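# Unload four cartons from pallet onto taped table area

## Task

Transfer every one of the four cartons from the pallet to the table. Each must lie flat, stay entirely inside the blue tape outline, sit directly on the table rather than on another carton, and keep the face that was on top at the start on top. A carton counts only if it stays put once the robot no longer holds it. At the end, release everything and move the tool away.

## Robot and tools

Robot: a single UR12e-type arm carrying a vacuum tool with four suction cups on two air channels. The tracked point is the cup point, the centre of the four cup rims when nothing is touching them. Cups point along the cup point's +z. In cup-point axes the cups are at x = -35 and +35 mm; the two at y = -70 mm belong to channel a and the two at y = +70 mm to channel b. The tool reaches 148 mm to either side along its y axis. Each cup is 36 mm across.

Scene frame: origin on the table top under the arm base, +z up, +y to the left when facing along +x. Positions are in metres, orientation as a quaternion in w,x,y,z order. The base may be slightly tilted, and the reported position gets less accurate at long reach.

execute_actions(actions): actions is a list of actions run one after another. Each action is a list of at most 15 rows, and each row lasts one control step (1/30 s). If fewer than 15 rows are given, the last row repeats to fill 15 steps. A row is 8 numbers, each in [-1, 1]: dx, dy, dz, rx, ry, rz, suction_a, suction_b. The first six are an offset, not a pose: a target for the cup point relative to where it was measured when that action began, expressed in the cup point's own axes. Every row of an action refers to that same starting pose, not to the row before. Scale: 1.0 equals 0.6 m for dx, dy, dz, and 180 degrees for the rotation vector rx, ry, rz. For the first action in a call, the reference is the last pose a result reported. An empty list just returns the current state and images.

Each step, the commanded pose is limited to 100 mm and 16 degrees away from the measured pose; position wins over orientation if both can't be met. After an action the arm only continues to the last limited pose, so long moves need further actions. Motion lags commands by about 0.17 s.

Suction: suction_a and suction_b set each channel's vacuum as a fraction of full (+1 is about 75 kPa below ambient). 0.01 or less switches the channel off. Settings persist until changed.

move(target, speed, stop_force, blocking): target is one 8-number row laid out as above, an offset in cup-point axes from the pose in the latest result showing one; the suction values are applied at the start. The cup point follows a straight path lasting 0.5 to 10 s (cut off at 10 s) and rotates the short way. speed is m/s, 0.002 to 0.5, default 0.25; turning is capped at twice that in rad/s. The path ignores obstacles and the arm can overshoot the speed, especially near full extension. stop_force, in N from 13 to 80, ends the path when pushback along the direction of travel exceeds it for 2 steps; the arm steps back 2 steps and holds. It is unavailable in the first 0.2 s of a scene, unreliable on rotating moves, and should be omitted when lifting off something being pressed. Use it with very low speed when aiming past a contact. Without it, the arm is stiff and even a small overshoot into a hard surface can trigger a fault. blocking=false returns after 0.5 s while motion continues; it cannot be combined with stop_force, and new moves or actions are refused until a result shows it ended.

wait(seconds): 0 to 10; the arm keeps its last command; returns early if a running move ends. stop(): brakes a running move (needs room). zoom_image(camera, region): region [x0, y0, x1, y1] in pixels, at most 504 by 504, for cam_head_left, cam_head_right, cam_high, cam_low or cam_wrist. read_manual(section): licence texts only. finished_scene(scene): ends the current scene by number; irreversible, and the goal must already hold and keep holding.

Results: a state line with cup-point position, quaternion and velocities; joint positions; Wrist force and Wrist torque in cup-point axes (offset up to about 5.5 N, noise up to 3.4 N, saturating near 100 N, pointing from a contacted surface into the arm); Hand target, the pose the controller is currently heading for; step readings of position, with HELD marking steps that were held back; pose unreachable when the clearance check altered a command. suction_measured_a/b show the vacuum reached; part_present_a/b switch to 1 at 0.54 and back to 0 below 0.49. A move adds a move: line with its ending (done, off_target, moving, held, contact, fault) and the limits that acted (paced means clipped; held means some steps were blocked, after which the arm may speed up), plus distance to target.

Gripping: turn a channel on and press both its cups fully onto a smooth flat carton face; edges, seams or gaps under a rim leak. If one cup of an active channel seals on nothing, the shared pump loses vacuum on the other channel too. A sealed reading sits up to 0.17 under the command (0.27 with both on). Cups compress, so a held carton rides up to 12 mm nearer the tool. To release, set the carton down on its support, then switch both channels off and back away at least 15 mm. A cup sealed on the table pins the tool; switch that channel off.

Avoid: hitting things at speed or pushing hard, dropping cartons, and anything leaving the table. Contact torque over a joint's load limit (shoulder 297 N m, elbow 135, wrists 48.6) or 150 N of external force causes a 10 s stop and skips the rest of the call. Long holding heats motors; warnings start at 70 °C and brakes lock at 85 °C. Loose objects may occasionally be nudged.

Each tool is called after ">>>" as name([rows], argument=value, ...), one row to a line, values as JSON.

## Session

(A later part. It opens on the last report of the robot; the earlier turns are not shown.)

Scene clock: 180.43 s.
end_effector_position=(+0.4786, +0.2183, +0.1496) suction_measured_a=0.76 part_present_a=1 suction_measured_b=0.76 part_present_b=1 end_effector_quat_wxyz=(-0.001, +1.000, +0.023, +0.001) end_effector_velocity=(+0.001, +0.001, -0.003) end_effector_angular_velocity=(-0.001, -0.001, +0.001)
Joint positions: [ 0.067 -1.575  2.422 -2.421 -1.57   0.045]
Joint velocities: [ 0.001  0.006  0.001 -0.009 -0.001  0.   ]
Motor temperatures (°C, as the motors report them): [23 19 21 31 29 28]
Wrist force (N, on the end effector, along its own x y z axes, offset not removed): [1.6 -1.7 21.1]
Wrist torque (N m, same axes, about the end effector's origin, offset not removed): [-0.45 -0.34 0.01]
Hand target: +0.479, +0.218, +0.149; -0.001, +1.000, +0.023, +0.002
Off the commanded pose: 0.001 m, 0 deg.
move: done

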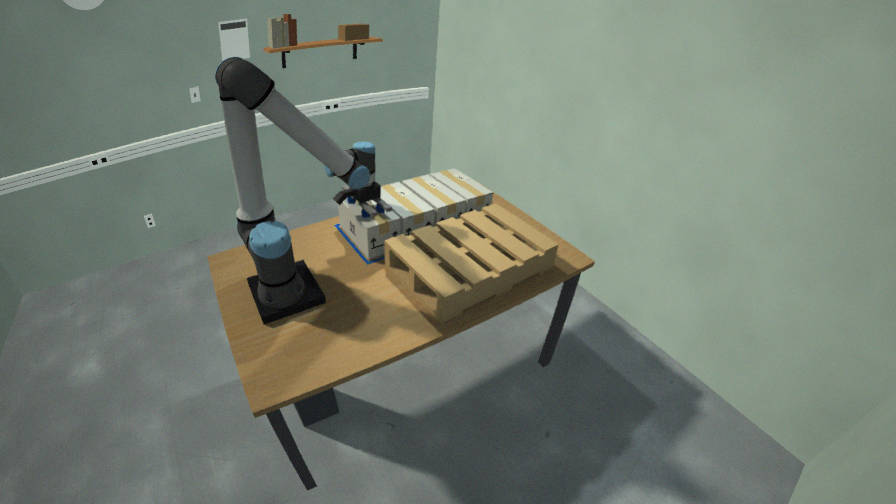

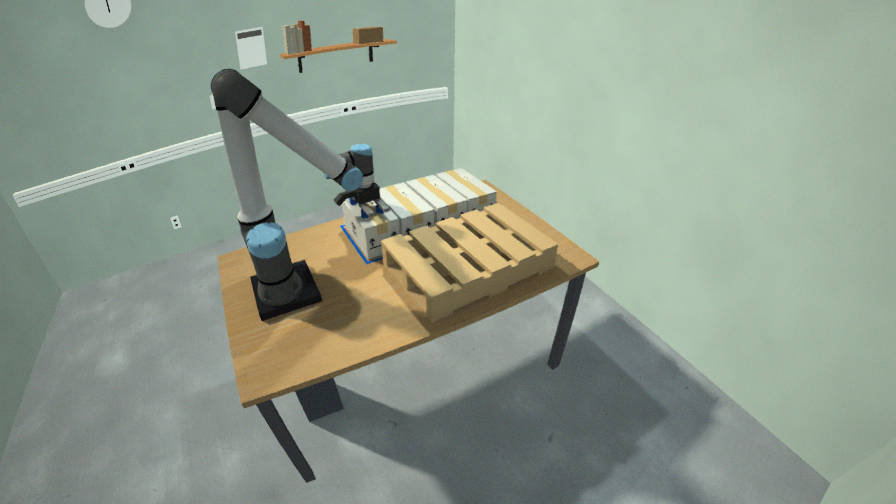

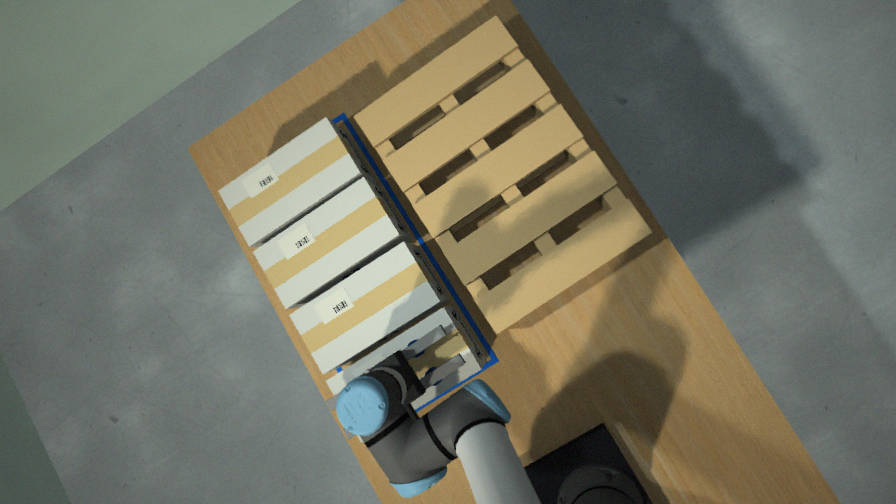

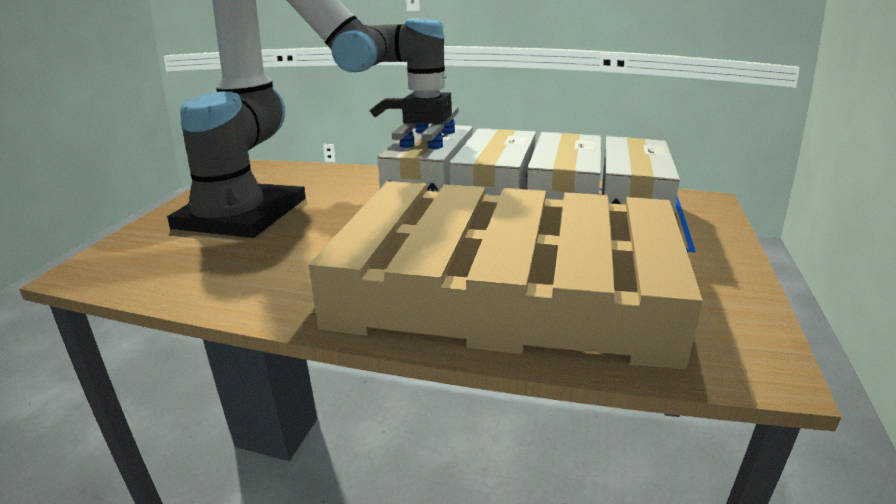

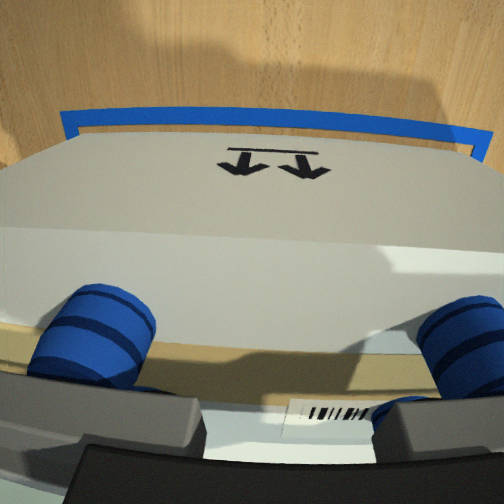

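>>> execute_actions(actions=[])

>>> move(target=[0,0,0.03,0,0,0,1,1], speed=0.005, stop_force=13)

Scene clock: 191.10 s.
end_effector_position=(+0.4787, +0.2183, +0.1492) suction_measured_a=0.76 part_present_a=1 suction_measured_b=0.76 part_present_b=1 end_effector_quat_wxyz=(-0.001, +1.000, +0.023, +0.002) end_effector_velocity=(+0.001, -0.000, -0.000) end_effector_angular_velocity=(+0.001, +0.000, -0.001)
Joint positions: [ 0.067 -1.574  2.422 -2.422 -1.57   0.045]
Joint velocities: [-0.001  0.001 -0.001 -0.     0.001 -0.   ]
Motor temperatures (°C, as the motors report them): [23 19 21 31 29 28]
Wrist force (N, on the end effector, along its own x y z axes, offset not removed): [1.5 -1.4 19.7]
Wrist torque (N m, same axes, about the end effector's origin, offset not removed): [-0.41 -0.41 0.11]
Hand target: +0.479, +0.218, +0.149; -0.001, +1.000, +0.023, +0.002
Off the commanded pose: 0.000 m, 0 deg.

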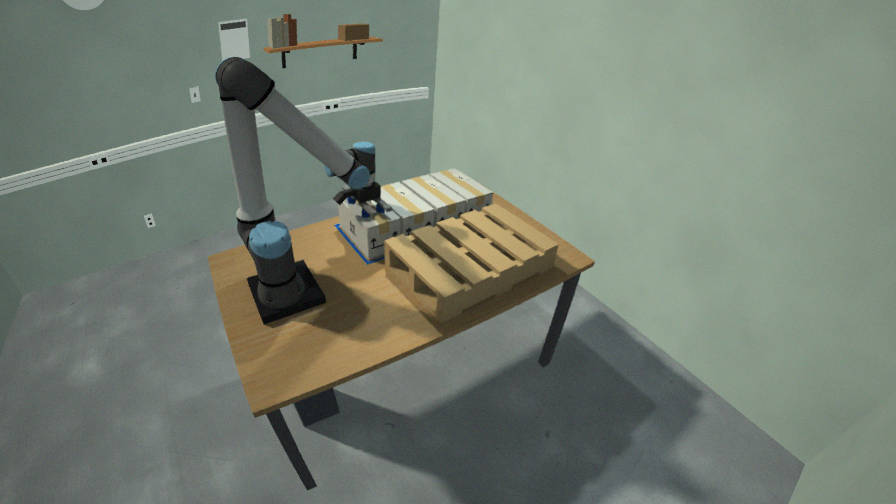

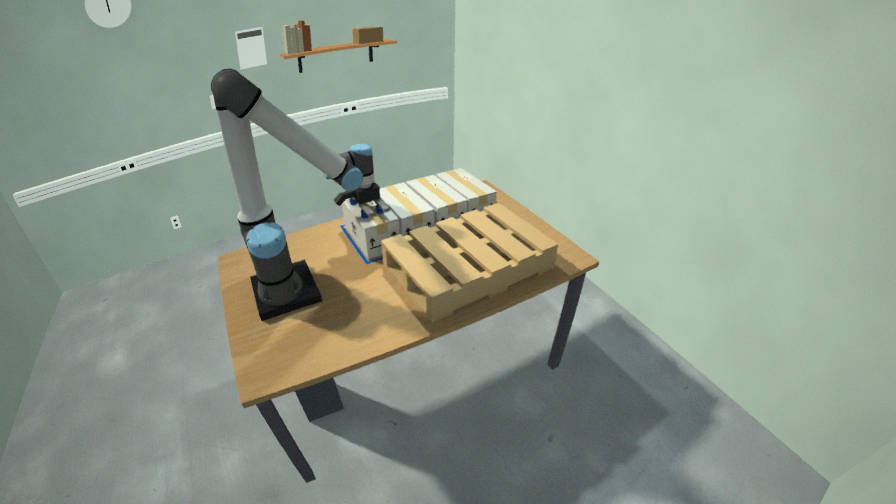

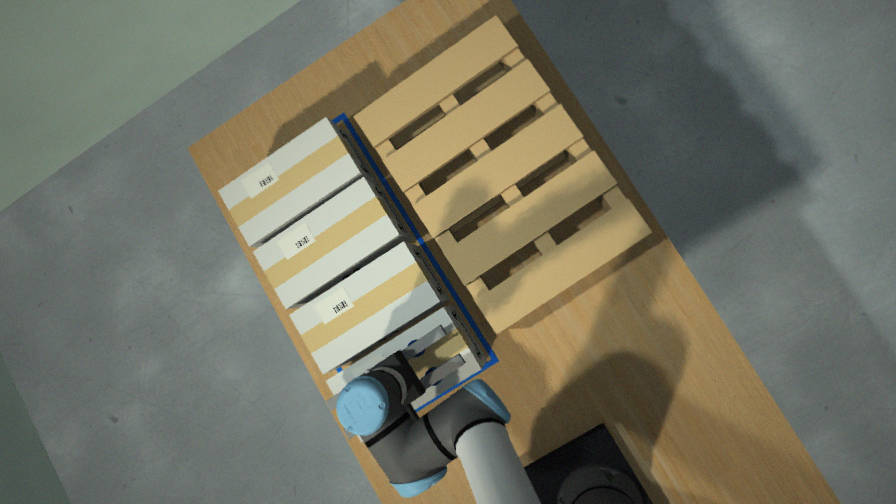

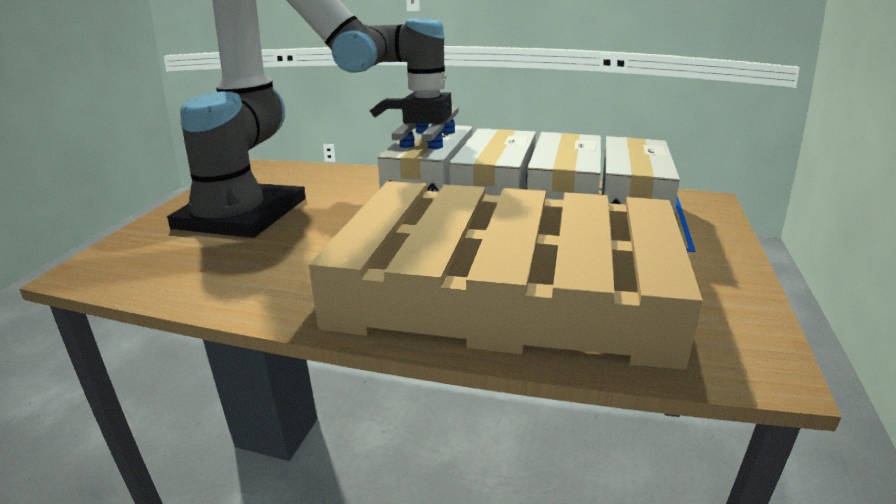

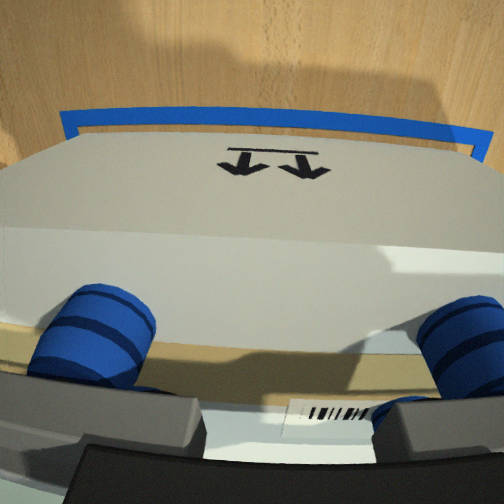

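Scene clock: 192.60 s.
end_effector_position=(+0.4787, +0.2183, +0.1436) suction_measured_a=0.76 part_present_a=1 suction_measured_b=0.76 part_present_b=1 end_effector_quat_wxyz=(-0.001, +1.000, +0.023, +0.002) end_effector_velocity=(-0.001, -0.000, +0.001) end_effector_angular_velocity=(-0.000, +0.002, -0.000)
Joint positions: [ 0.067 -1.564  2.427 -2.437 -1.57   0.045]
Joint velocities: [-0.    -0.004  0.     0.006  0.     0.   ]
Motor temperatures (°C, as the motors report them): [23 19 21 31 29 28]
Wrist force (N, on the end effector, along its own x y z axes, offset not removed): [2.7 -5.1 -6.0]
Wrist torque (N m, same axes, about the end effector's origin, offset not removed): [-3.27 -0.66 -0.36]
Hand target: +0.479, +0.218, +0.144; -0.001, +1.000, +0.023, +0.002
Off the commanded pose: 0.012 m, 0 deg.
move: contact

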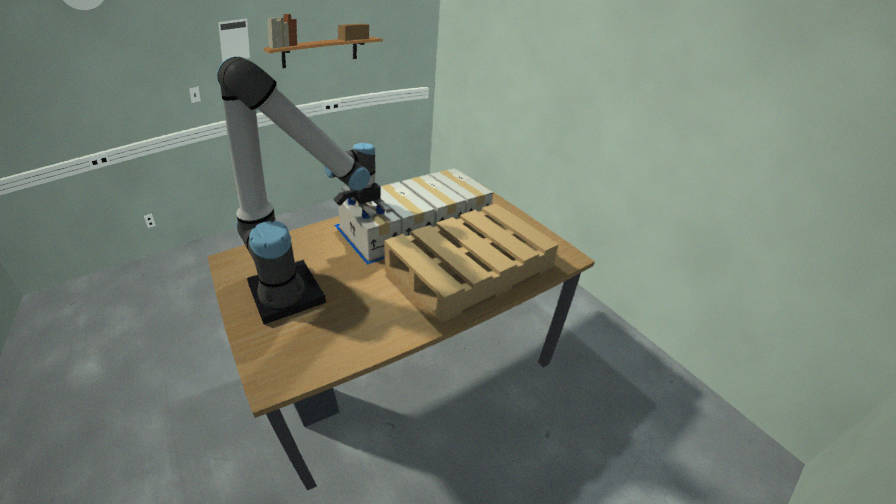

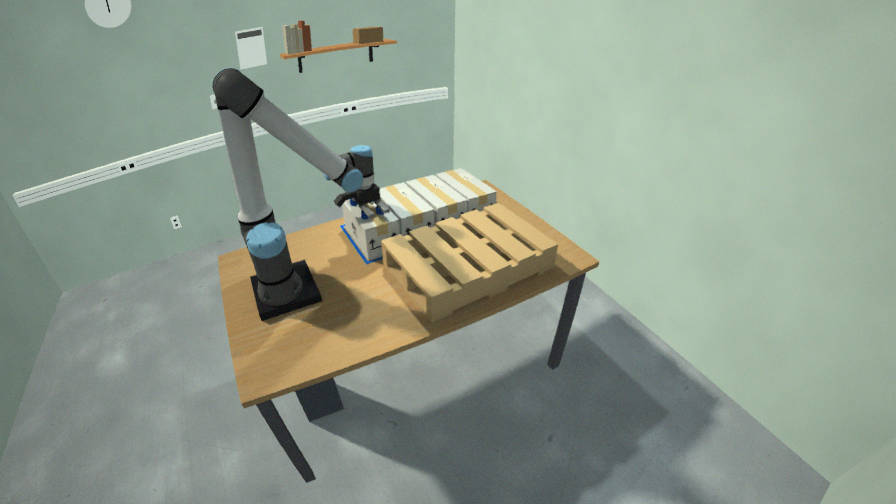

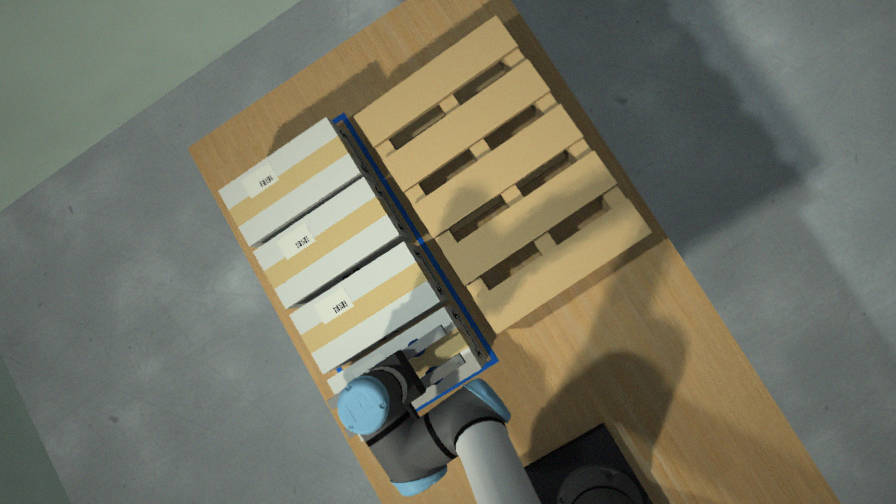

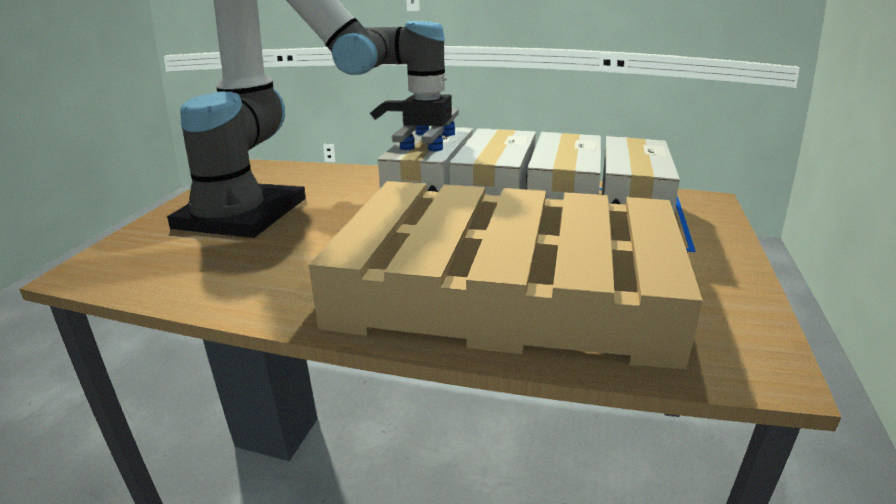

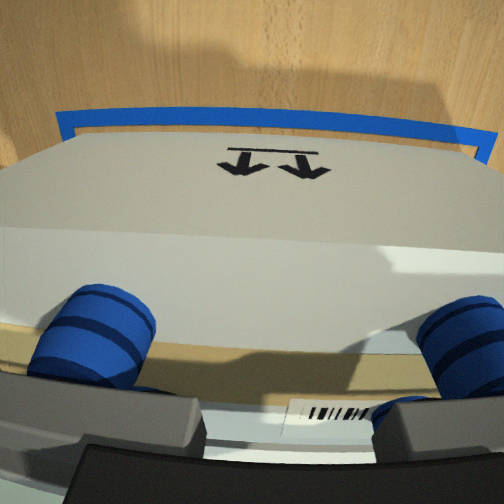

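>>> execute_actions([
  [[0,0,-0.005,0,0,0,0,0]],
])

>>> move(target=[0,0,-0.3,0,0,0,0,0], speed=0.3)

Scene clock: 197.33 s.
end_effector_position=(+0.4787, +0.2183, +0.1466) suction_measured_a=0.01 part_present_a=0 suction_measured_b=0.01 part_present_b=0 end_effector_quat_wxyz=(-0.001, +1.000, +0.023, +0.002) end_effector_velocity=(-0.000, -0.000, +0.000) end_effector_angular_velocity=(-0.000, +0.001, -0.000)
Joint positions: [ 0.067 -1.569  2.424 -2.429 -1.57   0.045]
Joint velocities: [-0.    -0.001  0.     0.002 -0.    -0.   ]
Motor temperatures (°C, as the motors report them): [23 19 21 31 29 28]
Wrist force (N, on the end effector, along its own x y z axes, offset not removed): [-2.7 0.2 -41.2]
Wrist torque (N m, same axes, about the end effector's origin, offset not removed): [-0.03 -0.01 0.09]
Hand target: +0.479, +0.218, +0.147; -0.001, +1.000, +0.023, +0.002
Off the commanded pose: 0.000 m, 0 deg.
Step readings (end_effector_position):
0: (+0.4787, +0.2183, +0.1439)
1: (+0.4787, +0.2183, +0.1440)
2: (+0.4788, +0.2184, +0.1443)
4: (+0.4791, +0.2184, +0.1455)
8: (+0.4789, +0.2184, +0.1463)
15: end_effector_position above

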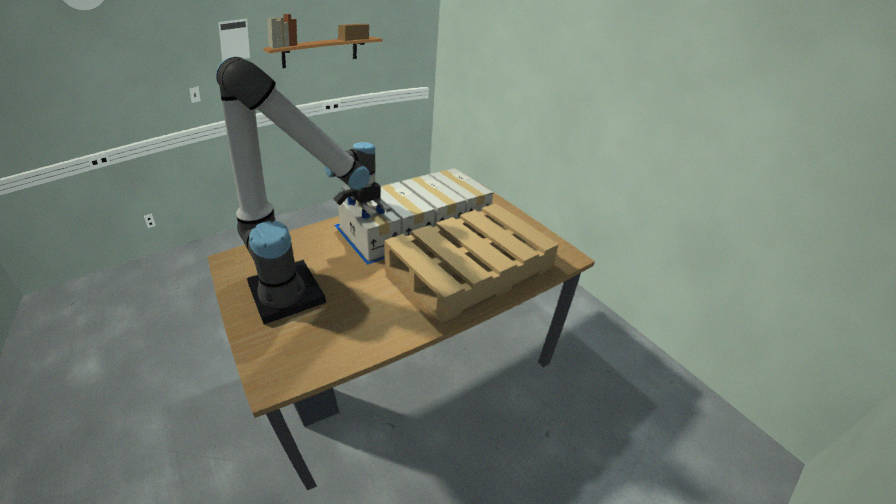

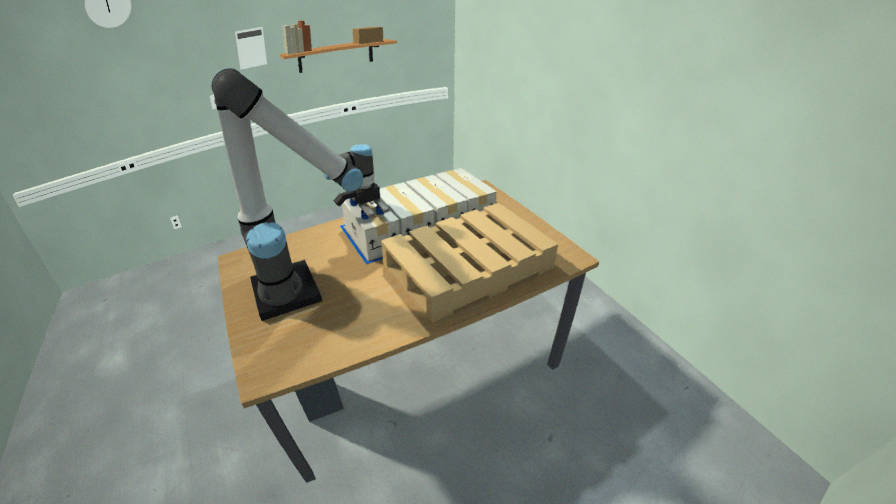

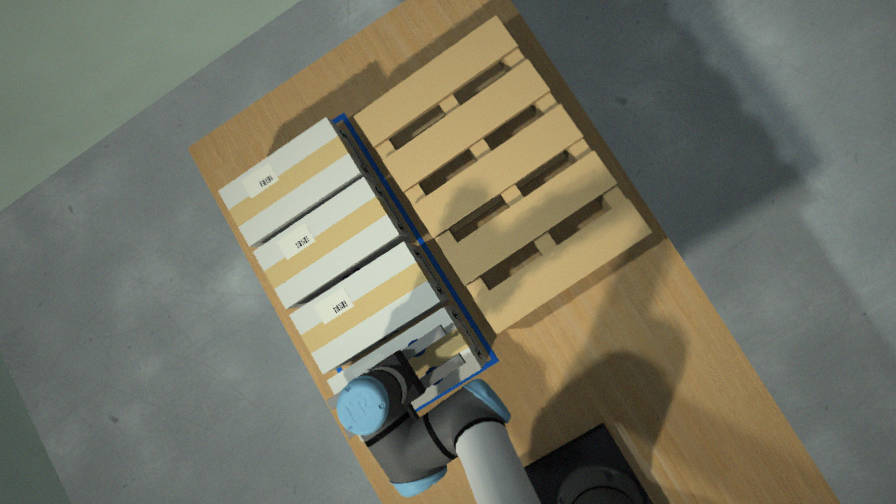

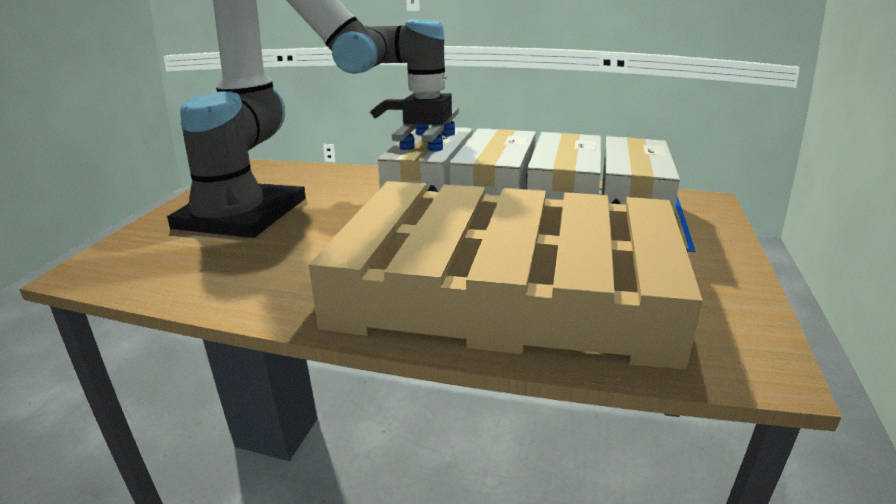

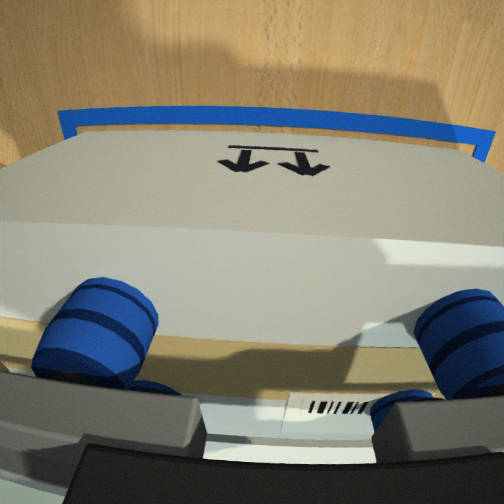

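Scene clock: 198.67 s.
end_effector_position=(+0.4784, +0.2181, +0.3261) suction_measured_a=0.01 part_present_a=0 suction_measured_b=0.01 part_present_b=0 end_effector_quat_wxyz=(-0.001, +1.000, +0.023, +0.002) end_effector_velocity=(-0.000, -0.000, +0.002) end_effector_angular_velocity=(+0.000, +0.002, -0.000)
Joint positions: [ 0.067 -1.811  2.233 -1.996 -1.57   0.045]
Joint velocities: [-0.001 -0.002 -0.003  0.007  0.    -0.001]
Motor temperatures (°C, as the motors report them): [23 19 21 31 29 28]
Wrist force (N, on the end effector, along its own x y z axes, offset not removed): [-0.8 0.5 -1.8]
Wrist torque (N m, same axes, about the end effector's origin, offset not removed): [-0.08 -0.01 -0.02]
Hand target: +0.478, +0.218, +0.326; -0.001, +1.000, +0.023, +0.002
Off the commanded pose: 0.001 m, 0 deg.
move: done

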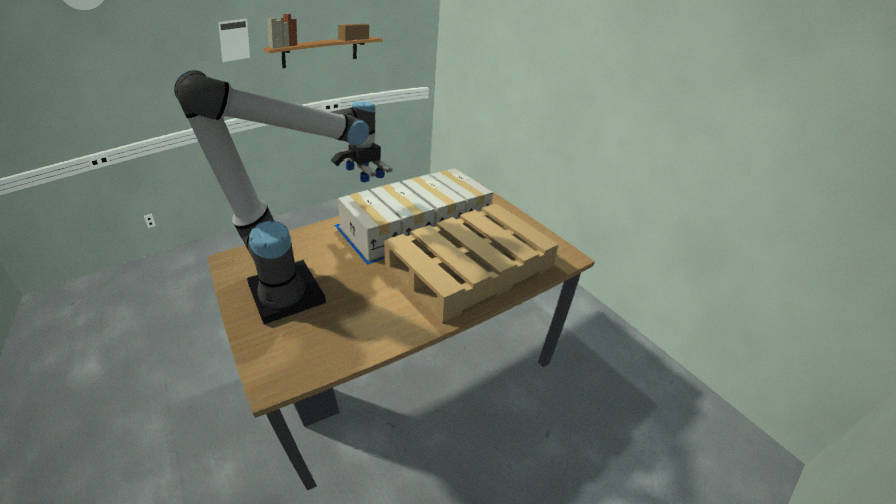

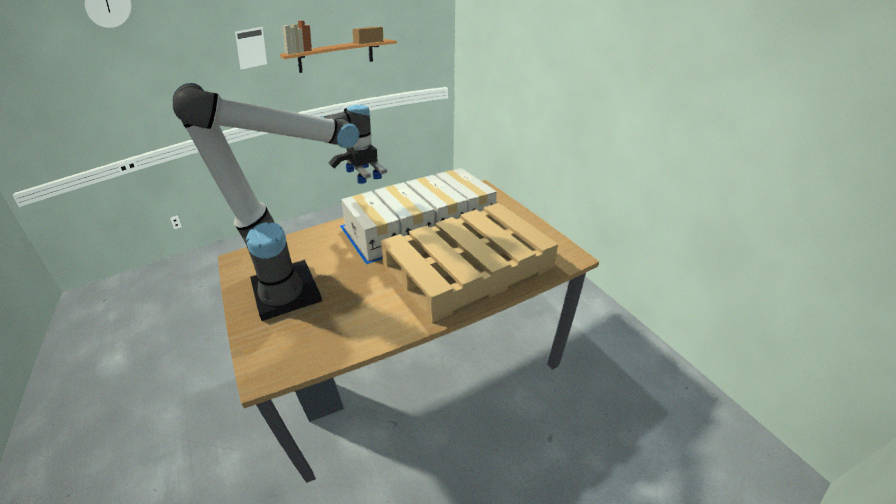

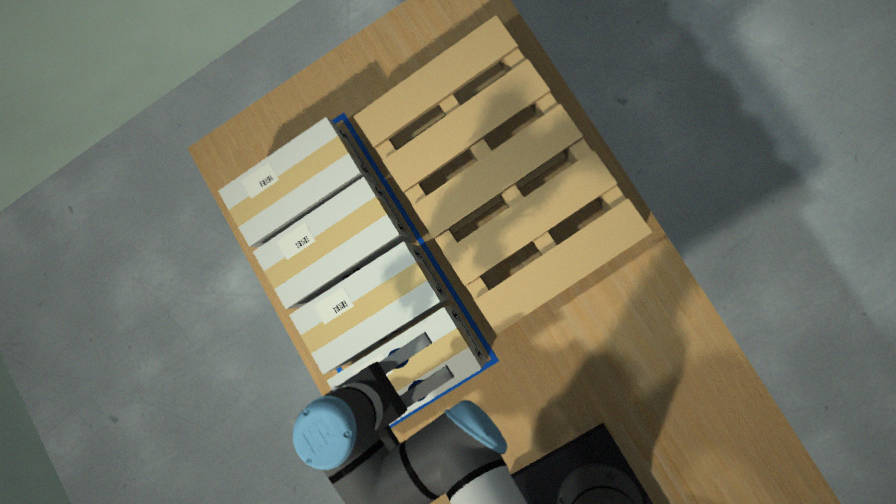

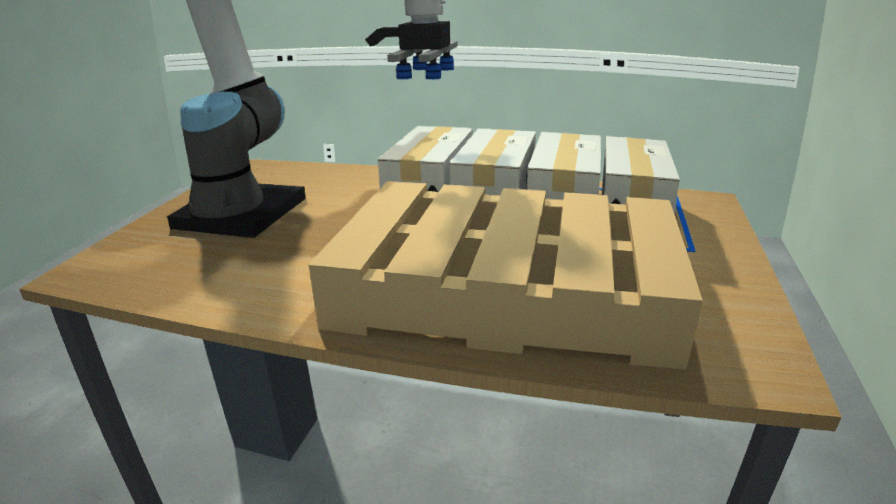

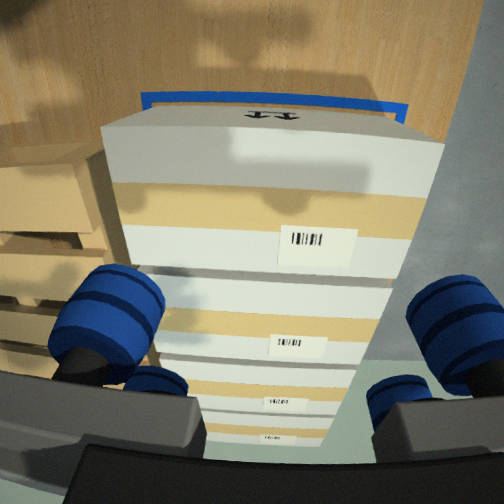

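>>> finished_scene(scene=2)

The scene is finished: the task was done.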